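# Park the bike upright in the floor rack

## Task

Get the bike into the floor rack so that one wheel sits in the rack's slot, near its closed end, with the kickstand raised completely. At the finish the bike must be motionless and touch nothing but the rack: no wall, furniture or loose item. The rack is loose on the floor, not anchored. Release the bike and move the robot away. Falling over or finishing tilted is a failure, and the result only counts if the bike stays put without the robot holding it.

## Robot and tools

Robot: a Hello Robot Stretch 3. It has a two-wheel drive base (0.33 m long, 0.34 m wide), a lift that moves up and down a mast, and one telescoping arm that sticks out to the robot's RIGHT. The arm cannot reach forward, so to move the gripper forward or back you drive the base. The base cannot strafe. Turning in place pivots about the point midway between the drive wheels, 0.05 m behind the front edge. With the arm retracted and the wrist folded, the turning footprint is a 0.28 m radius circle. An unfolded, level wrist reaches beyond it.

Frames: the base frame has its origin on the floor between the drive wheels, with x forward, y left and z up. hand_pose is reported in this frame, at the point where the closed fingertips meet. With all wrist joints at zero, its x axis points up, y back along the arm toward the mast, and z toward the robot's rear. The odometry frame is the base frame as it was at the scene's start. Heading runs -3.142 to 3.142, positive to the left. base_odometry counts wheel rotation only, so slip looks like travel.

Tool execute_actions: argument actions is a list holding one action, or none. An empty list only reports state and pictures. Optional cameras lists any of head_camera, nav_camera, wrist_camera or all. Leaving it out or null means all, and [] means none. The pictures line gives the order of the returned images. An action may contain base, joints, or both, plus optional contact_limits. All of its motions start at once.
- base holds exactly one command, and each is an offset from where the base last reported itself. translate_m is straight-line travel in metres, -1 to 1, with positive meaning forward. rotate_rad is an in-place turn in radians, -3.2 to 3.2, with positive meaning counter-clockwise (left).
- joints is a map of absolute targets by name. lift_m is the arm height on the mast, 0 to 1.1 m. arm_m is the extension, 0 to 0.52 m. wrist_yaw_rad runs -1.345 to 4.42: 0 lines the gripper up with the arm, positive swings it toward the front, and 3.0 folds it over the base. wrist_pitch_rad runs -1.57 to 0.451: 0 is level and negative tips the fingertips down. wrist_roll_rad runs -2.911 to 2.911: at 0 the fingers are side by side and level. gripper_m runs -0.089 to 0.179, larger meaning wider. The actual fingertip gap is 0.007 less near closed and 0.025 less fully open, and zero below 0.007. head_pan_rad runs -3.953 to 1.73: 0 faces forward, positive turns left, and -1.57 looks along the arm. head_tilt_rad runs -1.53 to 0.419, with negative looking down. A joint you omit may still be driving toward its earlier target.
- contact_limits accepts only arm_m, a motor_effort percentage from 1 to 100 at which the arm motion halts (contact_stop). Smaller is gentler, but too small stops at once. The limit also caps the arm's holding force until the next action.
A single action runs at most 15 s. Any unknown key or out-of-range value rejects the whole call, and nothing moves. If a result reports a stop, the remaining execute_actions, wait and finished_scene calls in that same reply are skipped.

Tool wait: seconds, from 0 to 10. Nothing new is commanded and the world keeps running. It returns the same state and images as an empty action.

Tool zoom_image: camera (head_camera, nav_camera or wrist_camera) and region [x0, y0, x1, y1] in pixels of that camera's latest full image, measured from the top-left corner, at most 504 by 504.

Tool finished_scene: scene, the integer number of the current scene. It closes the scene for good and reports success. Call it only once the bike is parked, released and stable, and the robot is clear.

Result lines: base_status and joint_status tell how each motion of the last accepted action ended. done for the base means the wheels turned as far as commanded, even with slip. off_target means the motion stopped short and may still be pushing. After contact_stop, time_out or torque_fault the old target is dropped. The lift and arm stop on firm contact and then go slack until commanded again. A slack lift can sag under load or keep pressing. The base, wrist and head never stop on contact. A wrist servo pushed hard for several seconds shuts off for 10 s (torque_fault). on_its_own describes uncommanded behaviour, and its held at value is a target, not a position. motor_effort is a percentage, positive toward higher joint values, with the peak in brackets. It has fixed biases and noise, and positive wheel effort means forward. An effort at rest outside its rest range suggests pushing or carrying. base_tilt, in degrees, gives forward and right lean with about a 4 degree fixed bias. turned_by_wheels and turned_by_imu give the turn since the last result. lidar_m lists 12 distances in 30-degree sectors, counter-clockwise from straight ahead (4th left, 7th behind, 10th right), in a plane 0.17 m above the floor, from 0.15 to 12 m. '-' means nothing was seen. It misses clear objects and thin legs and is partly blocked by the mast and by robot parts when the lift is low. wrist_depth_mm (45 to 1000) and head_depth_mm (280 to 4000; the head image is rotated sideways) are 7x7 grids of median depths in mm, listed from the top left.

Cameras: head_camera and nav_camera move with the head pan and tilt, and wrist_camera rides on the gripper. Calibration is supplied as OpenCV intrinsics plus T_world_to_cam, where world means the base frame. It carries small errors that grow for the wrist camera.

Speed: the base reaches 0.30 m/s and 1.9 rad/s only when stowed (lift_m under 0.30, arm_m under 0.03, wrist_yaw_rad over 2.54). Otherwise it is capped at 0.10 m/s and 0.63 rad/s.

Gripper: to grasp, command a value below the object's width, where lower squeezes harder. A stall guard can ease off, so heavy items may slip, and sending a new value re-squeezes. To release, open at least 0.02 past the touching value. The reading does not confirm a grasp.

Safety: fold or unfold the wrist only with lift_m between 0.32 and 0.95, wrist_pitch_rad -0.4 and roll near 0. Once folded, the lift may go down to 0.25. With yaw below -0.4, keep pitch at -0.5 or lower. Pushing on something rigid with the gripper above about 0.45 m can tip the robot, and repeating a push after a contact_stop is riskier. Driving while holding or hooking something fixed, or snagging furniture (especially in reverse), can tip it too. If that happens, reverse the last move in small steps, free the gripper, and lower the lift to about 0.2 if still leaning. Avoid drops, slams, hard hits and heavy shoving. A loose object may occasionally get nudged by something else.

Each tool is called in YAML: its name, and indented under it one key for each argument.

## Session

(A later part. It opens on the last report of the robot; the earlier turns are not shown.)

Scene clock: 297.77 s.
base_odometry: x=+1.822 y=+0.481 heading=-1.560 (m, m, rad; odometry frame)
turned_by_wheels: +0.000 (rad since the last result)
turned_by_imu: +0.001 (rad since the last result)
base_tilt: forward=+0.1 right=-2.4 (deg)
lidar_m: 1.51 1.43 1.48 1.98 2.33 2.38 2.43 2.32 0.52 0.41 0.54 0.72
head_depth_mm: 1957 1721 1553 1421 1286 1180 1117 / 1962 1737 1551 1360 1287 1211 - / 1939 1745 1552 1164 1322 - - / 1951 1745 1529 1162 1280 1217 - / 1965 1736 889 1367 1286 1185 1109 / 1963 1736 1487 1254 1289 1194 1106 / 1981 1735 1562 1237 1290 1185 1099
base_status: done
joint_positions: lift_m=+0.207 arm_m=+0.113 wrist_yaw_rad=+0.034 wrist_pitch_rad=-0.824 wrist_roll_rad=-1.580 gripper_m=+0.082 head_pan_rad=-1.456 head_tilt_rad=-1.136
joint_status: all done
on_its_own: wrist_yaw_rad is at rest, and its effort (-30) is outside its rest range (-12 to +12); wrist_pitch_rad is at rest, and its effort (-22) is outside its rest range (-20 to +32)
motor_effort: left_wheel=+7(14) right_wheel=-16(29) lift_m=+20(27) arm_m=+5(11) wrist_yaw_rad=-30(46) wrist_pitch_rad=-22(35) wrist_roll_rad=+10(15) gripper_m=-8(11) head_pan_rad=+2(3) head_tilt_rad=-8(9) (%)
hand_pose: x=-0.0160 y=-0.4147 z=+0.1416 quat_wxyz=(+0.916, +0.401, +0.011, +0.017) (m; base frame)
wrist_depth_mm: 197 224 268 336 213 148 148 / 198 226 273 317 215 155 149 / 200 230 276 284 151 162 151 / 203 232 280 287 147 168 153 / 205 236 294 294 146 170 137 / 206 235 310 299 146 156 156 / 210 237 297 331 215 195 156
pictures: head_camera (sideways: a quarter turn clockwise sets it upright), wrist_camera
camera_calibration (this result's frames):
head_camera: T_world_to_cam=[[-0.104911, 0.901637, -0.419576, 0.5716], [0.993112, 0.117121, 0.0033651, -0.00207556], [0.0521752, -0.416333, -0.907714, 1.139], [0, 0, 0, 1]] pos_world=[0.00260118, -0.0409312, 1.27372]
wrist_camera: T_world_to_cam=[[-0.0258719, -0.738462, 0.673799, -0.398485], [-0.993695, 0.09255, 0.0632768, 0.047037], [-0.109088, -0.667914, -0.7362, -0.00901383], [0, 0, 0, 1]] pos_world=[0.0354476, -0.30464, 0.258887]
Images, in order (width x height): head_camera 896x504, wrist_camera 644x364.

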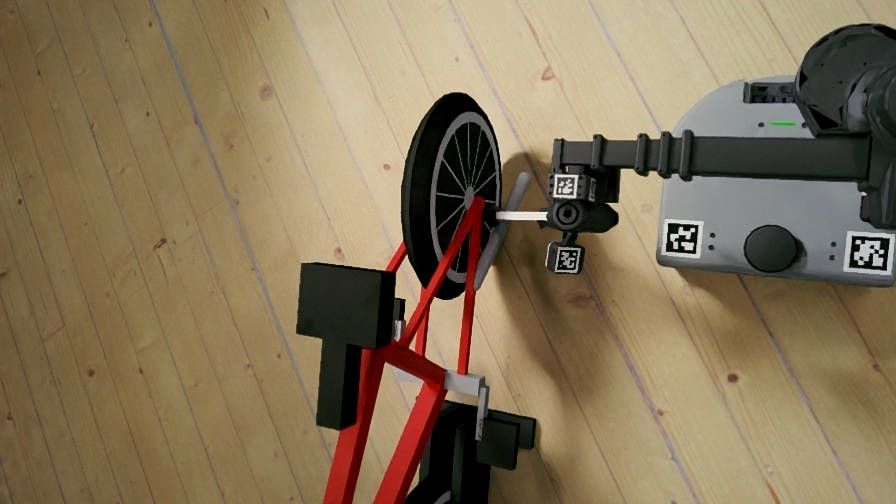

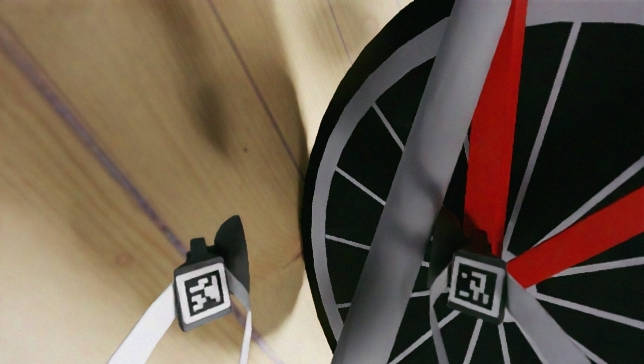

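execute_actions:
  actions:
    - {"base": {"translate_m": 0.048}, "joints": {"arm_m": 0.108, "lift_m": 0.204, "head_pan_rad": -1.0, "head_tilt_rad": -1.0}}
  cameras: ["wrist_camera", "head_camera"]

Scene clock: 299.87 s.
base_odometry: x=+1.823 y=+0.433 heading=-1.560 (m, m, rad; odometry frame)
turned_by_wheels: +0.000 (rad since the last result)
turned_by_imu: +0.000 (rad since the last result)
base_tilt: forward=+0.1 right=-2.3 (deg)
lidar_m: 1.46 1.40 1.44 1.92 2.35 2.41 2.48 2.37 0.41 0.41 0.70 0.71
head_depth_mm: 2287 2032 1754 1517 1054 1193 1099 / 2286 2042 1743 879 1074 1236 - / 2268 2038 1737 953 1324 1213 - / 2295 2051 1751 1183 1305 1219 1120 / 2295 2064 965 1268 1324 1224 1096 / 2311 2076 1758 1333 1355 1219 1104 / 2302 2080 1756 1479 1354 1210 1101
base_status: done
joint_positions: lift_m=+0.208 arm_m=+0.108 wrist_yaw_rad=-0.020 wrist_pitch_rad=-0.821 wrist_roll_rad=-1.545 gripper_m=+0.082 head_pan_rad=-1.007 head_tilt_rad=-1.001
joint_status: lift_m contact_stop (moved +0.001 of -0.003); the others done
on_its_own: lift_m is slack since a contact_stop, until your next command for it (your +0.204 is given up); wrist_pitch_rad is at rest, and its effort (-24) is outside its rest range (-20 to +32)
motor_effort: left_wheel=-4(16) right_wheel=+9(29) lift_m=+27(26) arm_m=+0(6) wrist_yaw_rad=+8(41) wrist_pitch_rad=-24(25) wrist_roll_rad=-8(17) gripper_m=-8(9) head_pan_rad=+3(29) head_tilt_rad=+0(18) (%)
hand_pose: x=-0.0244 y=-0.4100 z=+0.1428 quat_wxyz=(+0.917, +0.399, -0.015, -0.014) (m; base frame)
wrist_depth_mm: 198 227 271 333 202 151 141 / 199 227 275 310 205 157 143 / 202 232 275 280 147 162 146 / 204 233 283 287 149 167 149 / 206 237 293 301 149 169 138 / 207 232 306 317 149 160 156 / 209 233 292 343 221 200 159
pictures: head_camera (sideways: a quarter turn clockwise sets it upright), wrist_camera
camera_calibration (this result's frames):
head_camera: T_world_to_cam=[[-0.451446, 0.711446, -0.538554, 0.728695], [0.843351, 0.537354, 0.00291757, -0.000579951], [0.29147, -0.452873, -0.842586, 1.0529], [0, 0, 0, 1]] pos_world=[0.0225661, -0.0412847, 1.2796]
wrist_camera: T_world_to_cam=[[-0.100028, -0.731545, 0.674415, -0.395032], [-0.984436, 0.1712, 0.0396922, 0.0739373], [-0.144496, -0.659948, -0.737285, -0.00330318], [0, 0, 0, 1]] pos_world=[0.0327949, -0.303822, 0.261046]
Images, in order (width x height): head_camera 896x504, wrist_camera 644x364.

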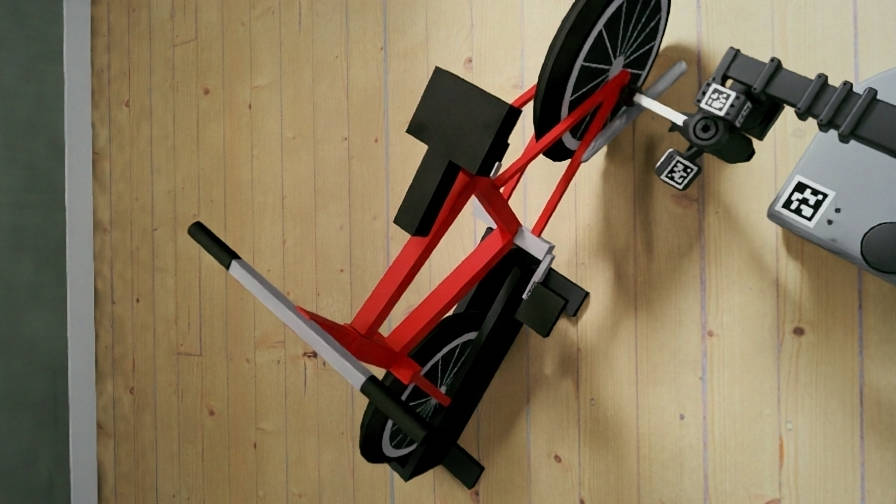

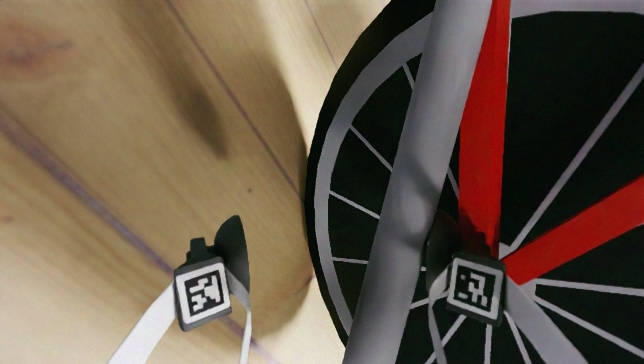

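execute_actions:
  actions:
    - {"base": {"translate_m": 0.012}, "joints": {"lift_m": 0.21}}
  cameras: ["wrist_camera", "head_camera"]

Scene clock: 301.30 s.
base_odometry: x=+1.823 y=+0.421 heading=-1.561 (m, m, rad; odometry frame)
turned_by_wheels: -0.001 (rad since the last result)
turned_by_imu: -0.001 (rad since the last result)
base_tilt: forward=+0.1 right=-2.3 (deg)
lidar_m: 1.45 1.38 1.43 1.90 2.36 2.42 2.49 2.37 0.42 0.42 0.69 0.71
head_depth_mm: 2299 2027 1732 1520 1054 1186 1099 / 2275 2051 1748 864 1089 1238 - / 2265 2048 1744 950 1327 1212 - / 2294 2056 1740 1163 1308 1214 1123 / 2306 2073 982 1223 1318 1218 1101 / 2302 2059 1750 1322 1359 1222 1102 / 2284 2056 1756 1479 1361 1221 1107
base_status: done
joint_positions: lift_m=+0.210 arm_m=+0.108 wrist_yaw_rad=-0.058 wrist_pitch_rad=-0.815 wrist_roll_rad=-1.526 gripper_m=+0.082 head_pan_rad=-1.007 head_tilt_rad=-1.001
joint_status: all done
on_its_own: right_wheel is at rest, and its effort (+28) is outside its rest range (-18 to +18); wrist_pitch_rad is at rest, and its effort (-27) is outside its rest range (-20 to +32)
motor_effort: left_wheel=-13(16) right_wheel=+28(29) lift_m=+26(29) arm_m=+1(0) wrist_yaw_rad=+41(42) wrist_pitch_rad=-27(27) wrist_roll_rad=-18(18) gripper_m=-9(9) head_pan_rad=+3(4) head_tilt_rad=+0(0) (%)
hand_pose: x=-0.0305 y=-0.4110 z=+0.1458 quat_wxyz=(+0.917, +0.396, -0.031, -0.036) (m; base frame)
wrist_depth_mm: 202 230 275 336 193 151 137 / 202 232 279 315 147 155 141 / 204 234 283 272 147 161 144 / 206 238 286 282 151 168 145 / 207 238 297 302 150 168 140 / 209 234 311 320 154 175 158 / 211 238 297 352 158 203 161
pictures: head_camera (sideways: a quarter turn clockwise sets it upright), wrist_camera
camera_calibration (this result's frames):
head_camera: T_world_to_cam=[[-0.451542, 0.711385, -0.538554, 0.728696], [0.843279, 0.537469, 0.00291757, -0.000579505], [0.291532, -0.452834, -0.842586, 1.0529], [0, 0, 0, 1]] pos_world=[0.0225717, -0.0412825, 1.2796]
wrist_camera: T_world_to_cam=[[-0.146096, -0.720636, 0.677746, -0.395812], [-0.974657, 0.222173, 0.0261351, 0.0912469], [-0.169411, -0.656751, -0.734832, -0.00246385], [0, 0, 0, 1]] pos_world=[0.0306906, -0.307127, 0.264065]
Images, in order (width x height): head_camera 896x504, wrist_camera 644x364.

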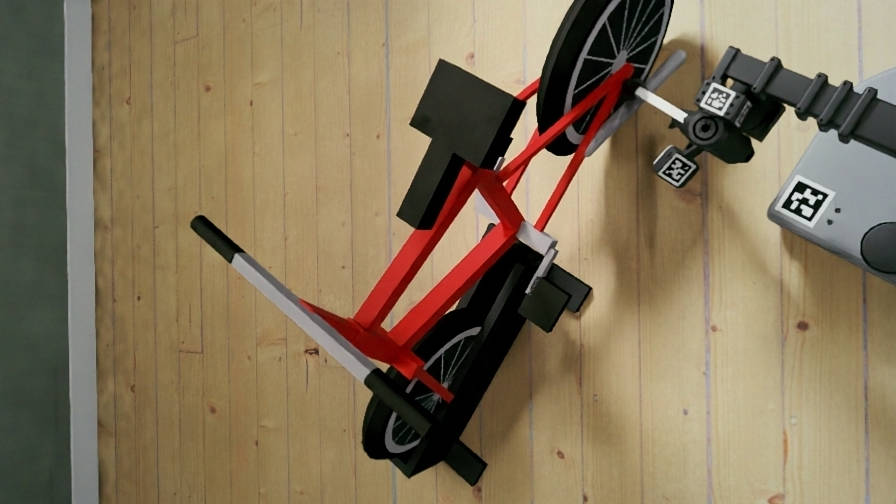

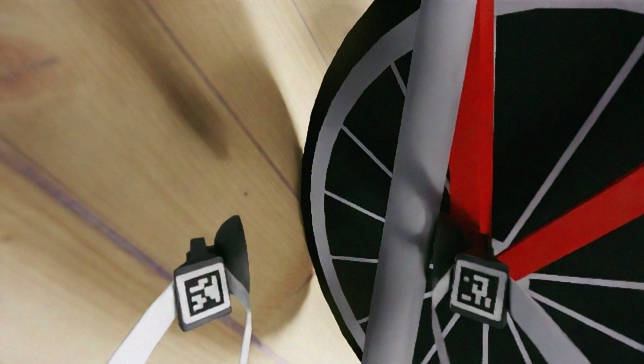

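The wheel is against the closed end. I'm now easing off and withdrawing the finger along its axis.

execute_actions:
  actions:
    - {"base": {"translate_m": -0.008}, "joints": {"lift_m": 0.228, "arm_m": 0.105}}
  cameras: ["wrist_camera", "head_camera"]

Scene clock: 302.30 s.
base_odometry: x=+1.823 y=+0.429 heading=-1.561 (m, m, rad; odometry frame)
turned_by_wheels: +0.000 (rad since the last result)
turned_by_imu: +0.001 (rad since the last result)
base_tilt: forward=+0.1 right=-2.3 (deg)
lidar_m: 1.45 1.39 1.43 1.91 2.35 2.41 2.49 2.37 0.51 0.50 0.69 0.71
head_depth_mm: 2275 2033 1748 1510 1056 1188 1090 / 2247 2062 1741 881 1082 1247 - / 2284 2070 1759 953 1327 1218 - / 2312 2049 1766 1183 1314 1217 1122 / 2299 2041 1008 1258 1335 1218 1102 / 2245 2052 1766 1320 1361 1216 1107 / 2296 2072 1746 1473 1357 1224 1099
base_status: done
joint_positions: lift_m=+0.228 arm_m=+0.105 wrist_yaw_rad=-0.073 wrist_pitch_rad=-0.813 wrist_roll_rad=-1.559 gripper_m=+0.082 head_pan_rad=-1.007 head_tilt_rad=-1.000
joint_status: all done
on_its_own: wrist_yaw_rad is held at -0.075, not at your +0.000, by its stall guard, which is not easing now; wrist_pitch_rad is at rest, and its effort (-28) is outside its rest range (-20 to +32)
motor_effort: left_wheel=+1(12) right_wheel=+0(4) lift_m=+26(30) arm_m=-3(5) wrist_yaw_rad=-2(12) wrist_pitch_rad=-28(28) wrist_roll_rad=-1(12) gripper_m=-9(9) head_pan_rad=+2(3) head_tilt_rad=+0(1) (%)
hand_pose: x=-0.0329 y=-0.4086 z=+0.1641 quat_wxyz=(+0.918, +0.395, -0.019, -0.036) (m; base frame)
wrist_depth_mm: 212 244 294 345 160 164 139 / 216 246 298 261 163 168 143 / 218 251 301 275 166 174 143 / 220 252 305 288 169 179 139 / 223 255 315 305 172 171 155 / 225 251 335 323 178 178 159 / 227 254 318 378 222 204 161
pictures: head_camera (sideways: a quarter turn clockwise sets it upright), wrist_camera
camera_calibration (this result's frames):
head_camera: T_world_to_cam=[[-0.451579, 0.711348, -0.538572, 0.728719], [0.843246, 0.53752, 0.0029175, -0.000579213], [0.291568, -0.452831, -0.842575, 1.05289], [0, 0, 0, 1]] pos_world=[0.0225744, -0.0412819, 1.2796]
wrist_camera: T_world_to_cam=[[-0.124446, -0.721502, 0.681137, -0.407073], [-0.975731, 0.213638, 0.0480295, 0.0807777], [-0.18017, -0.65863, -0.730579, 0.0103612], [0, 0, 0, 1]] pos_world=[0.0300255, -0.304137, 0.280963]
Images, in order (width x height): head_camera 896x504, wrist_camera 644x364.

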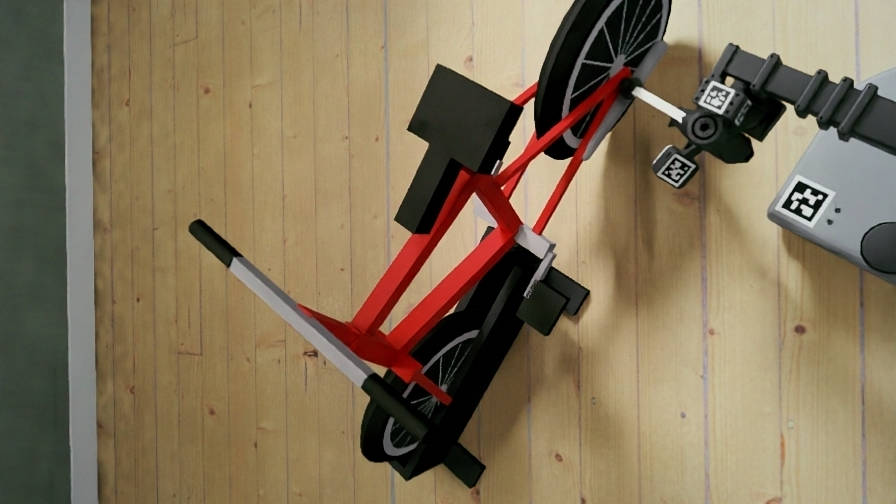

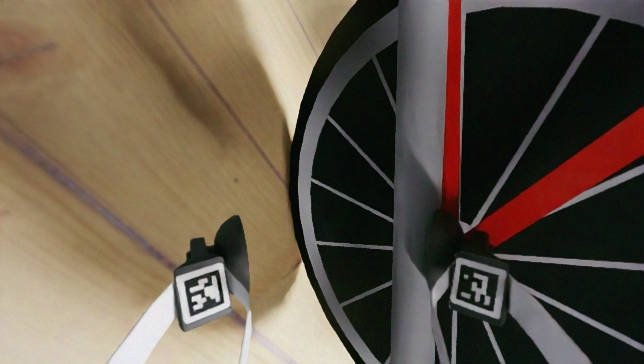

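The kickstand has closed along the chainstay, with the fingertip still resting on top of it. I'm lifting the gripper clear.

execute_actions:
  actions:
    - {"joints": {"lift_m": 0.26, "arm_m": 0.095, "wrist_pitch_rad": -0.83}}
  cameras: ["wrist_camera", "head_camera"]

Scene clock: 303.53 s.
base_odometry: x=+1.823 y=+0.429 heading=-1.561 (m, m, rad; odometry frame)
turned_by_wheels: +0.000 (rad since the last result)
turned_by_imu: +0.000 (rad since the last result)
base_tilt: forward=+0.1 right=-2.3 (deg)
lidar_m: 1.46 1.39 1.44 1.91 2.36 2.41 2.49 2.37 0.52 0.50 0.69 0.71
head_depth_mm: 2300 2050 1750 1533 1056 1196 1096 / 2273 2049 1751 879 1086 1240 - / 2286 2035 1763 957 1336 1205 - / 2299 2065 1757 1179 1311 1215 1122 / 2304 2048 1012 1254 1332 1212 1098 / 2289 2079 1743 1319 1350 1211 1104 / 2282 2048 1749 1496 1357 1217 1108
base_status: not commanded
joint_positions: lift_m=+0.260 arm_m=+0.095 wrist_yaw_rad=-0.073 wrist_pitch_rad=-0.833 wrist_roll_rad=-1.561 gripper_m=+0.082 head_pan_rad=-1.007 head_tilt_rad=-1.000
joint_status: all done
on_its_own: wrist_yaw_rad is held at -0.075, not at your +0.000, by its stall guard, which is not easing now
motor_effort: left_wheel=+1(0) right_wheel=+1(1) lift_m=+30(31) arm_m=-2(1) wrist_yaw_rad=-2(2) wrist_pitch_rad=+1(28) wrist_roll_rad=+0(0) gripper_m=+0(9) head_pan_rad=+3(4) head_tilt_rad=+0(1) (%)
hand_pose: x=-0.0326 y=-0.3943 z=+0.1927 quat_wxyz=(+0.914, +0.405, -0.019, -0.035) (m; base frame)
wrist_depth_mm: 236 270 318 370 190 175 149 / 238 271 324 287 198 181 148 / 240 275 330 299 204 187 147 / 242 277 336 316 210 178 161 / 247 283 350 328 199 198 165 / 246 279 370 350 207 199 171 / 252 280 349 417 247 222 175
pictures: head_camera (sideways: a quarter turn clockwise sets it upright), wrist_camera
camera_calibration (this result's frames):
head_camera: T_world_to_cam=[[-0.451579, 0.711349, -0.538572, 0.728719], [0.843246, 0.537519, 0.0029175, -0.000579215], [0.291568, -0.452831, -0.842575, 1.05289], [0, 0, 0, 1]] pos_world=[0.0225744, -0.0412819, 1.2796]
wrist_camera: T_world_to_cam=[[-0.123511, -0.735447, 0.666231, -0.418815], [-0.976048, 0.211201, 0.0521963, 0.0748843], [-0.179096, -0.643826, -0.743917, 0.0491423], [0, 0, 0, 1]] pos_world=[0.0301637, -0.292193, 0.311677]
Images, in order (width x height): head_camera 896x504, wrist_camera 644x364.

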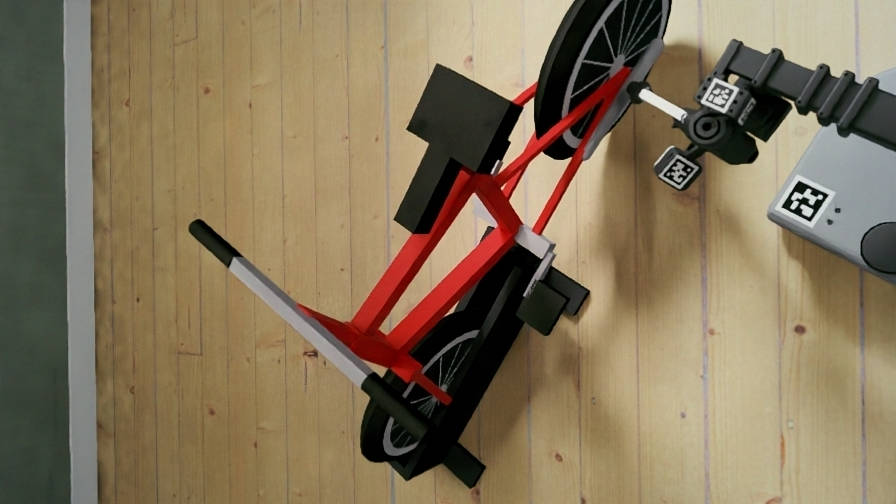

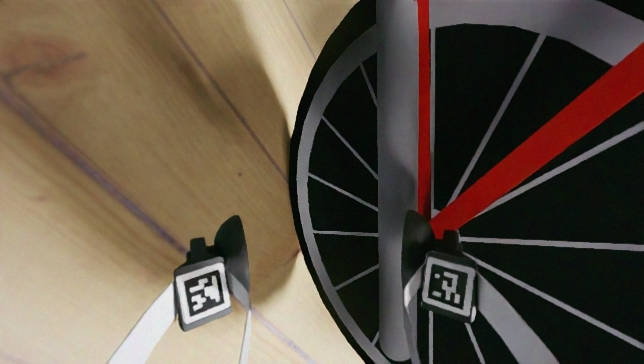

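execute_actions:
  actions:
    - {"base": {"rotate_rad": -1.5}, "joints": {"lift_m": 0.33, "arm_m": 0.0, "wrist_yaw_rad": 0.0, "wrist_roll_rad": 0.0, "head_pan_rad": 0.5, "head_tilt_rad": -1.0}}
  cameras: ["head_camera", "nav_camera"]

execute_actions:
  actions:
    - {"base": {"translate_m": -0.2}}
  cameras: ["head_camera", "nav_camera"]

Scene clock: 307.27 s.
base_odometry: x=+1.823 y=+0.429 heading=-3.061 (m, m, rad; odometry frame)
turned_by_wheels: -1.500 (rad since the last result)
turned_by_imu: -1.522 (rad since the last result)
base_tilt: forward=+0.1 right=-2.4 (deg)
lidar_m: 0.50 0.69 0.76 1.43 1.41 1.46 2.06 2.34 2.45 2.44 2.36 0.51
head_depth_mm: 2263 2031 1746 1521 1040 1201 1100 / 2268 2047 1737 885 1065 1221 1102 / 2299 2039 1752 951 1306 1210 1103 / 2294 2060 1749 1183 1327 1212 1117 / 2265 2074 1659 1234 1333 1216 1132 / 2315 2057 1765 1316 1355 1216 1119 / 2269 2058 1776 1486 1361 1223 1103
base_status: done
joint_positions: lift_m=+0.330 arm_m=+0.000 wrist_yaw_rad=-0.002 wrist_pitch_rad=-0.836 wrist_roll_rad=-0.004 gripper_m=+0.082 head_pan_rad=+0.493 head_tilt_rad=-1.000
joint_status: all done
motor_effort: left_wheel=+5(11) right_wheel=-4(8) lift_m=+31(32) arm_m=-2(2) wrist_yaw_rad=+1(3) wrist_pitch_rad=+2(2) wrist_roll_rad=+2(3) gripper_m=+0(0) head_pan_rad=+3(40) head_tilt_rad=+0(0) (%)
hand_pose: x=-0.0219 y=-0.2992 z=+0.2623 quat_wxyz=(+0.647, +0.287, -0.645, -0.287) (m; base frame)
wrist_depth_mm: 719 737 722 713 721 705 714 / 634 625 621 622 628 613 615 / 568 564 558 551 552 549 545 / 508 500 513 503 499 491 499 / 455 458 460 450 454 451 449 / 419 418 415 415 407 413 408 / 386 385 381 380 384 380 380
pictures: head_camera (sideways: a quarter turn clockwise sets it upright), nav_camera (sideways: a quarter turn counterclockwise sets it upright)
camera_calibration (this result's frames):
head_camera: T_world_to_cam=[[-0.741624, -0.399917, -0.538572, 0.730489], [-0.476272, 0.879293, 0.0029175, 0.00746988], [0.472396, 0.258671, -0.842574, 1.05178], [0, 0, 0, 1]] pos_world=[0.0484477, 0.0135009, 1.2796]
nav_camera: T_world_to_cam=[[0.735721, 0.387731, 0.555319, -0.683344], [0.473754, -0.880564, -0.0128381, 0.0643435], [0.484016, 0.27253, -0.831539, 1.03907], [0, 0, 0, 1]] pos_world=[-0.0306589, 0.0384345, 1.24433]
Images, in order (width x height): head_camera 896x504, nav_camera 672x504.

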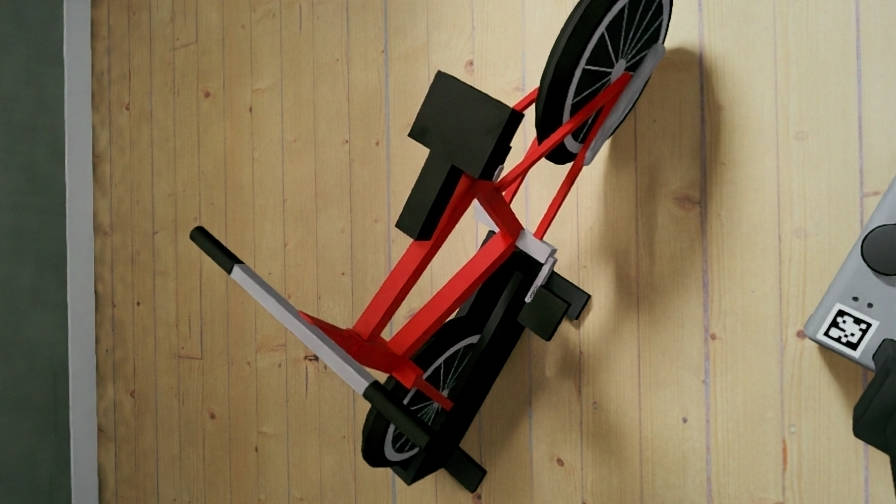

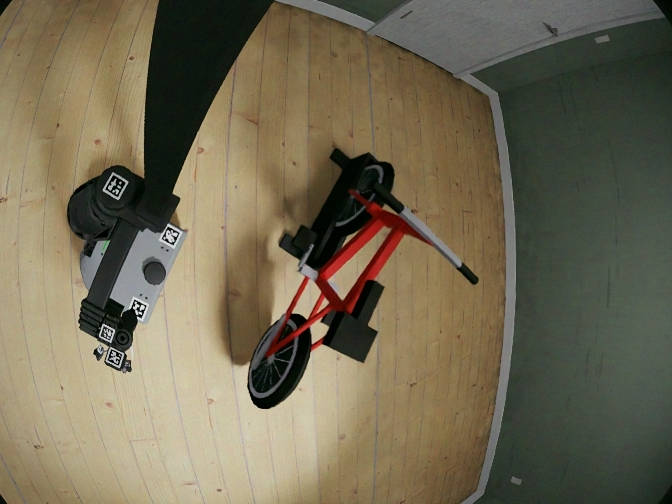

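Scene clock: 310.43 s.
base_odometry: x=+2.022 y=+0.445 heading=-3.061 (m, m, rad; odometry frame)
turned_by_wheels: +0.000 (rad since the last result)
turned_by_imu: +0.000 (rad since the last result)
base_tilt: forward=+0.1 right=-2.3 (deg)
lidar_m: 0.70 0.85 1.07 1.33 1.32 1.36 1.92 2.17 2.27 2.53 2.46 0.71
head_depth_mm: 2397 2049 1737 1151 1297 1209 1099 / 2376 2039 1750 1234 1344 1219 1100 / 2349 2004 1662 1443 1351 1210 1103 / 2370 2053 1299 1409 1345 1224 1123 / 2349 2043 1260 1472 1351 1214 1138 / 2360 2068 1504 1529 1356 1211 1118 / 2361 2059 1758 1536 1359 1221 1107
base_status: done
joint_positions: lift_m=+0.330 arm_m=+0.000 wrist_yaw_rad=-0.002 wrist_pitch_rad=-0.836 wrist_roll_rad=-0.004 gripper_m=+0.082 head_pan_rad=+0.493 head_tilt_rad=-1.000
joint_status: not commanded
motor_effort: left_wheel=+5(6) right_wheel=-3(9) lift_m=+31(30) arm_m=-2(2) wrist_yaw_rad=+2(2) wrist_pitch_rad=+2(2) wrist_roll_rad=+2(2) gripper_m=+0(1) head_pan_rad=+3(4) head_tilt_rad=+0(0) (%)
hand_pose: x=-0.0219 y=-0.2992 z=+0.2623 quat_wxyz=(+0.647, +0.287, -0.645, -0.287) (m; base frame)
wrist_depth_mm: 724 727 725 722 715 705 703 / 629 648 622 635 631 620 618 / 568 557 557 555 555 552 559 / 504 496 499 502 502 491 500 / 459 456 458 454 457 445 449 / 416 419 411 413 414 416 408 / 391 384 380 382 379 379 380
pictures: head_camera (sideways: a quarter turn clockwise sets it upright), nav_camera (sideways: a quarter turn counterclockwise sets it upright)
camera_calibration (this result's frames):
head_camera: T_world_to_cam=[[-0.741624, -0.399917, -0.538572, 0.730489], [-0.476273, 0.879293, 0.0029175, 0.00746988], [0.472396, 0.258671, -0.842574, 1.05178], [0, 0, 0, 1]] pos_world=[0.0484477, 0.0135009, 1.2796]
nav_camera: T_world_to_cam=[[0.735721, 0.387731, 0.555318, -0.683343], [0.473754, -0.880563, -0.0128381, 0.0643435], [0.484015, 0.27253, -0.831539, 1.03907], [0, 0, 0, 1]] pos_world=[-0.0306589, 0.0384344, 1.24433]
Images, in order (width x height): head_camera 896x504, nav_camera 672x504.

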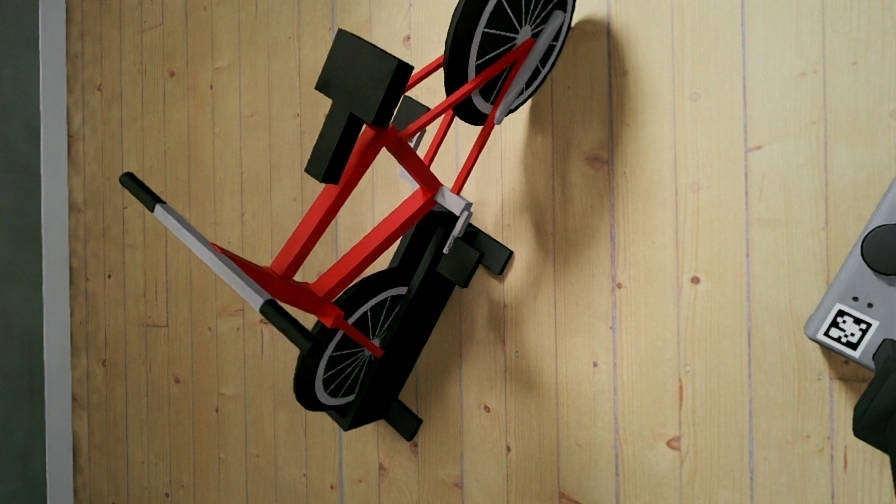

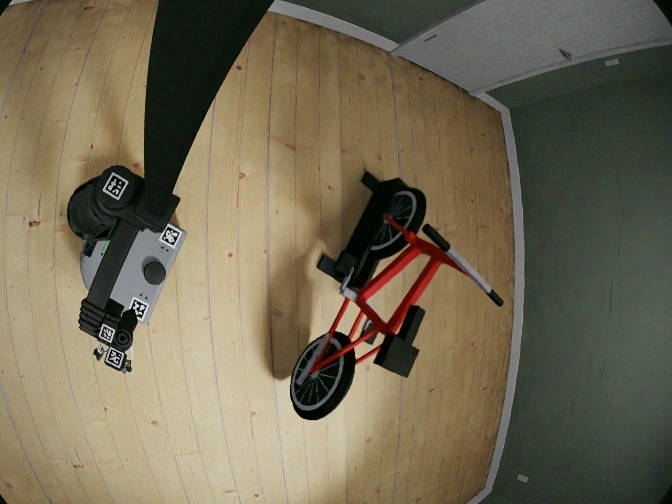

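zoom_image:
  camera: "head_camera"
  region: [260, 260, 460, 460]

zoom_image:
  camera: "head_camera"
  region: [430, 0, 610, 150]

Region (260, 260, 460, 460) of head_camera's 896x504 image, scaled by 2.520, with more detail than that image has.

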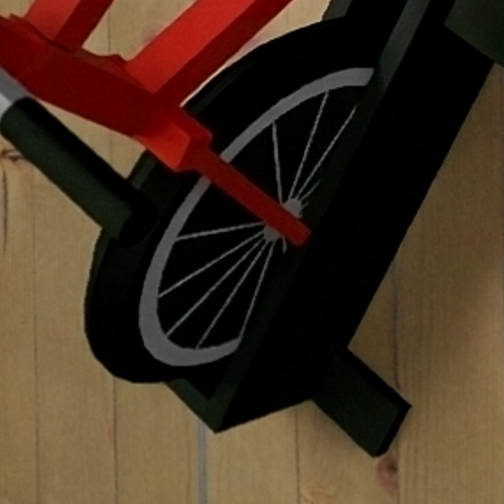

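Region (430, 0, 610, 150) of head_camera's 896x504 image, scaled by 2.800, with more detail than that image has.

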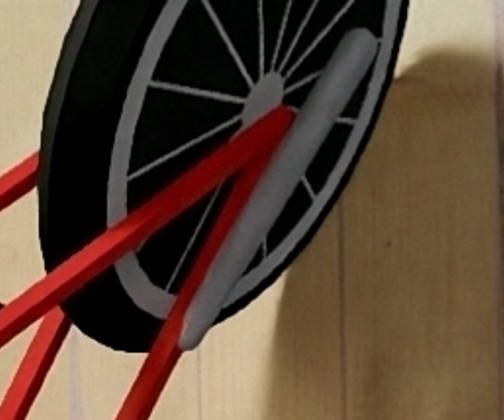

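The front wheel is at the closed end, the kickstand is folded along the chainstay, and the robot is clear, so I'm ending scene 1.

finished_scene:
  scene: 1

The scene is finished: the task was done.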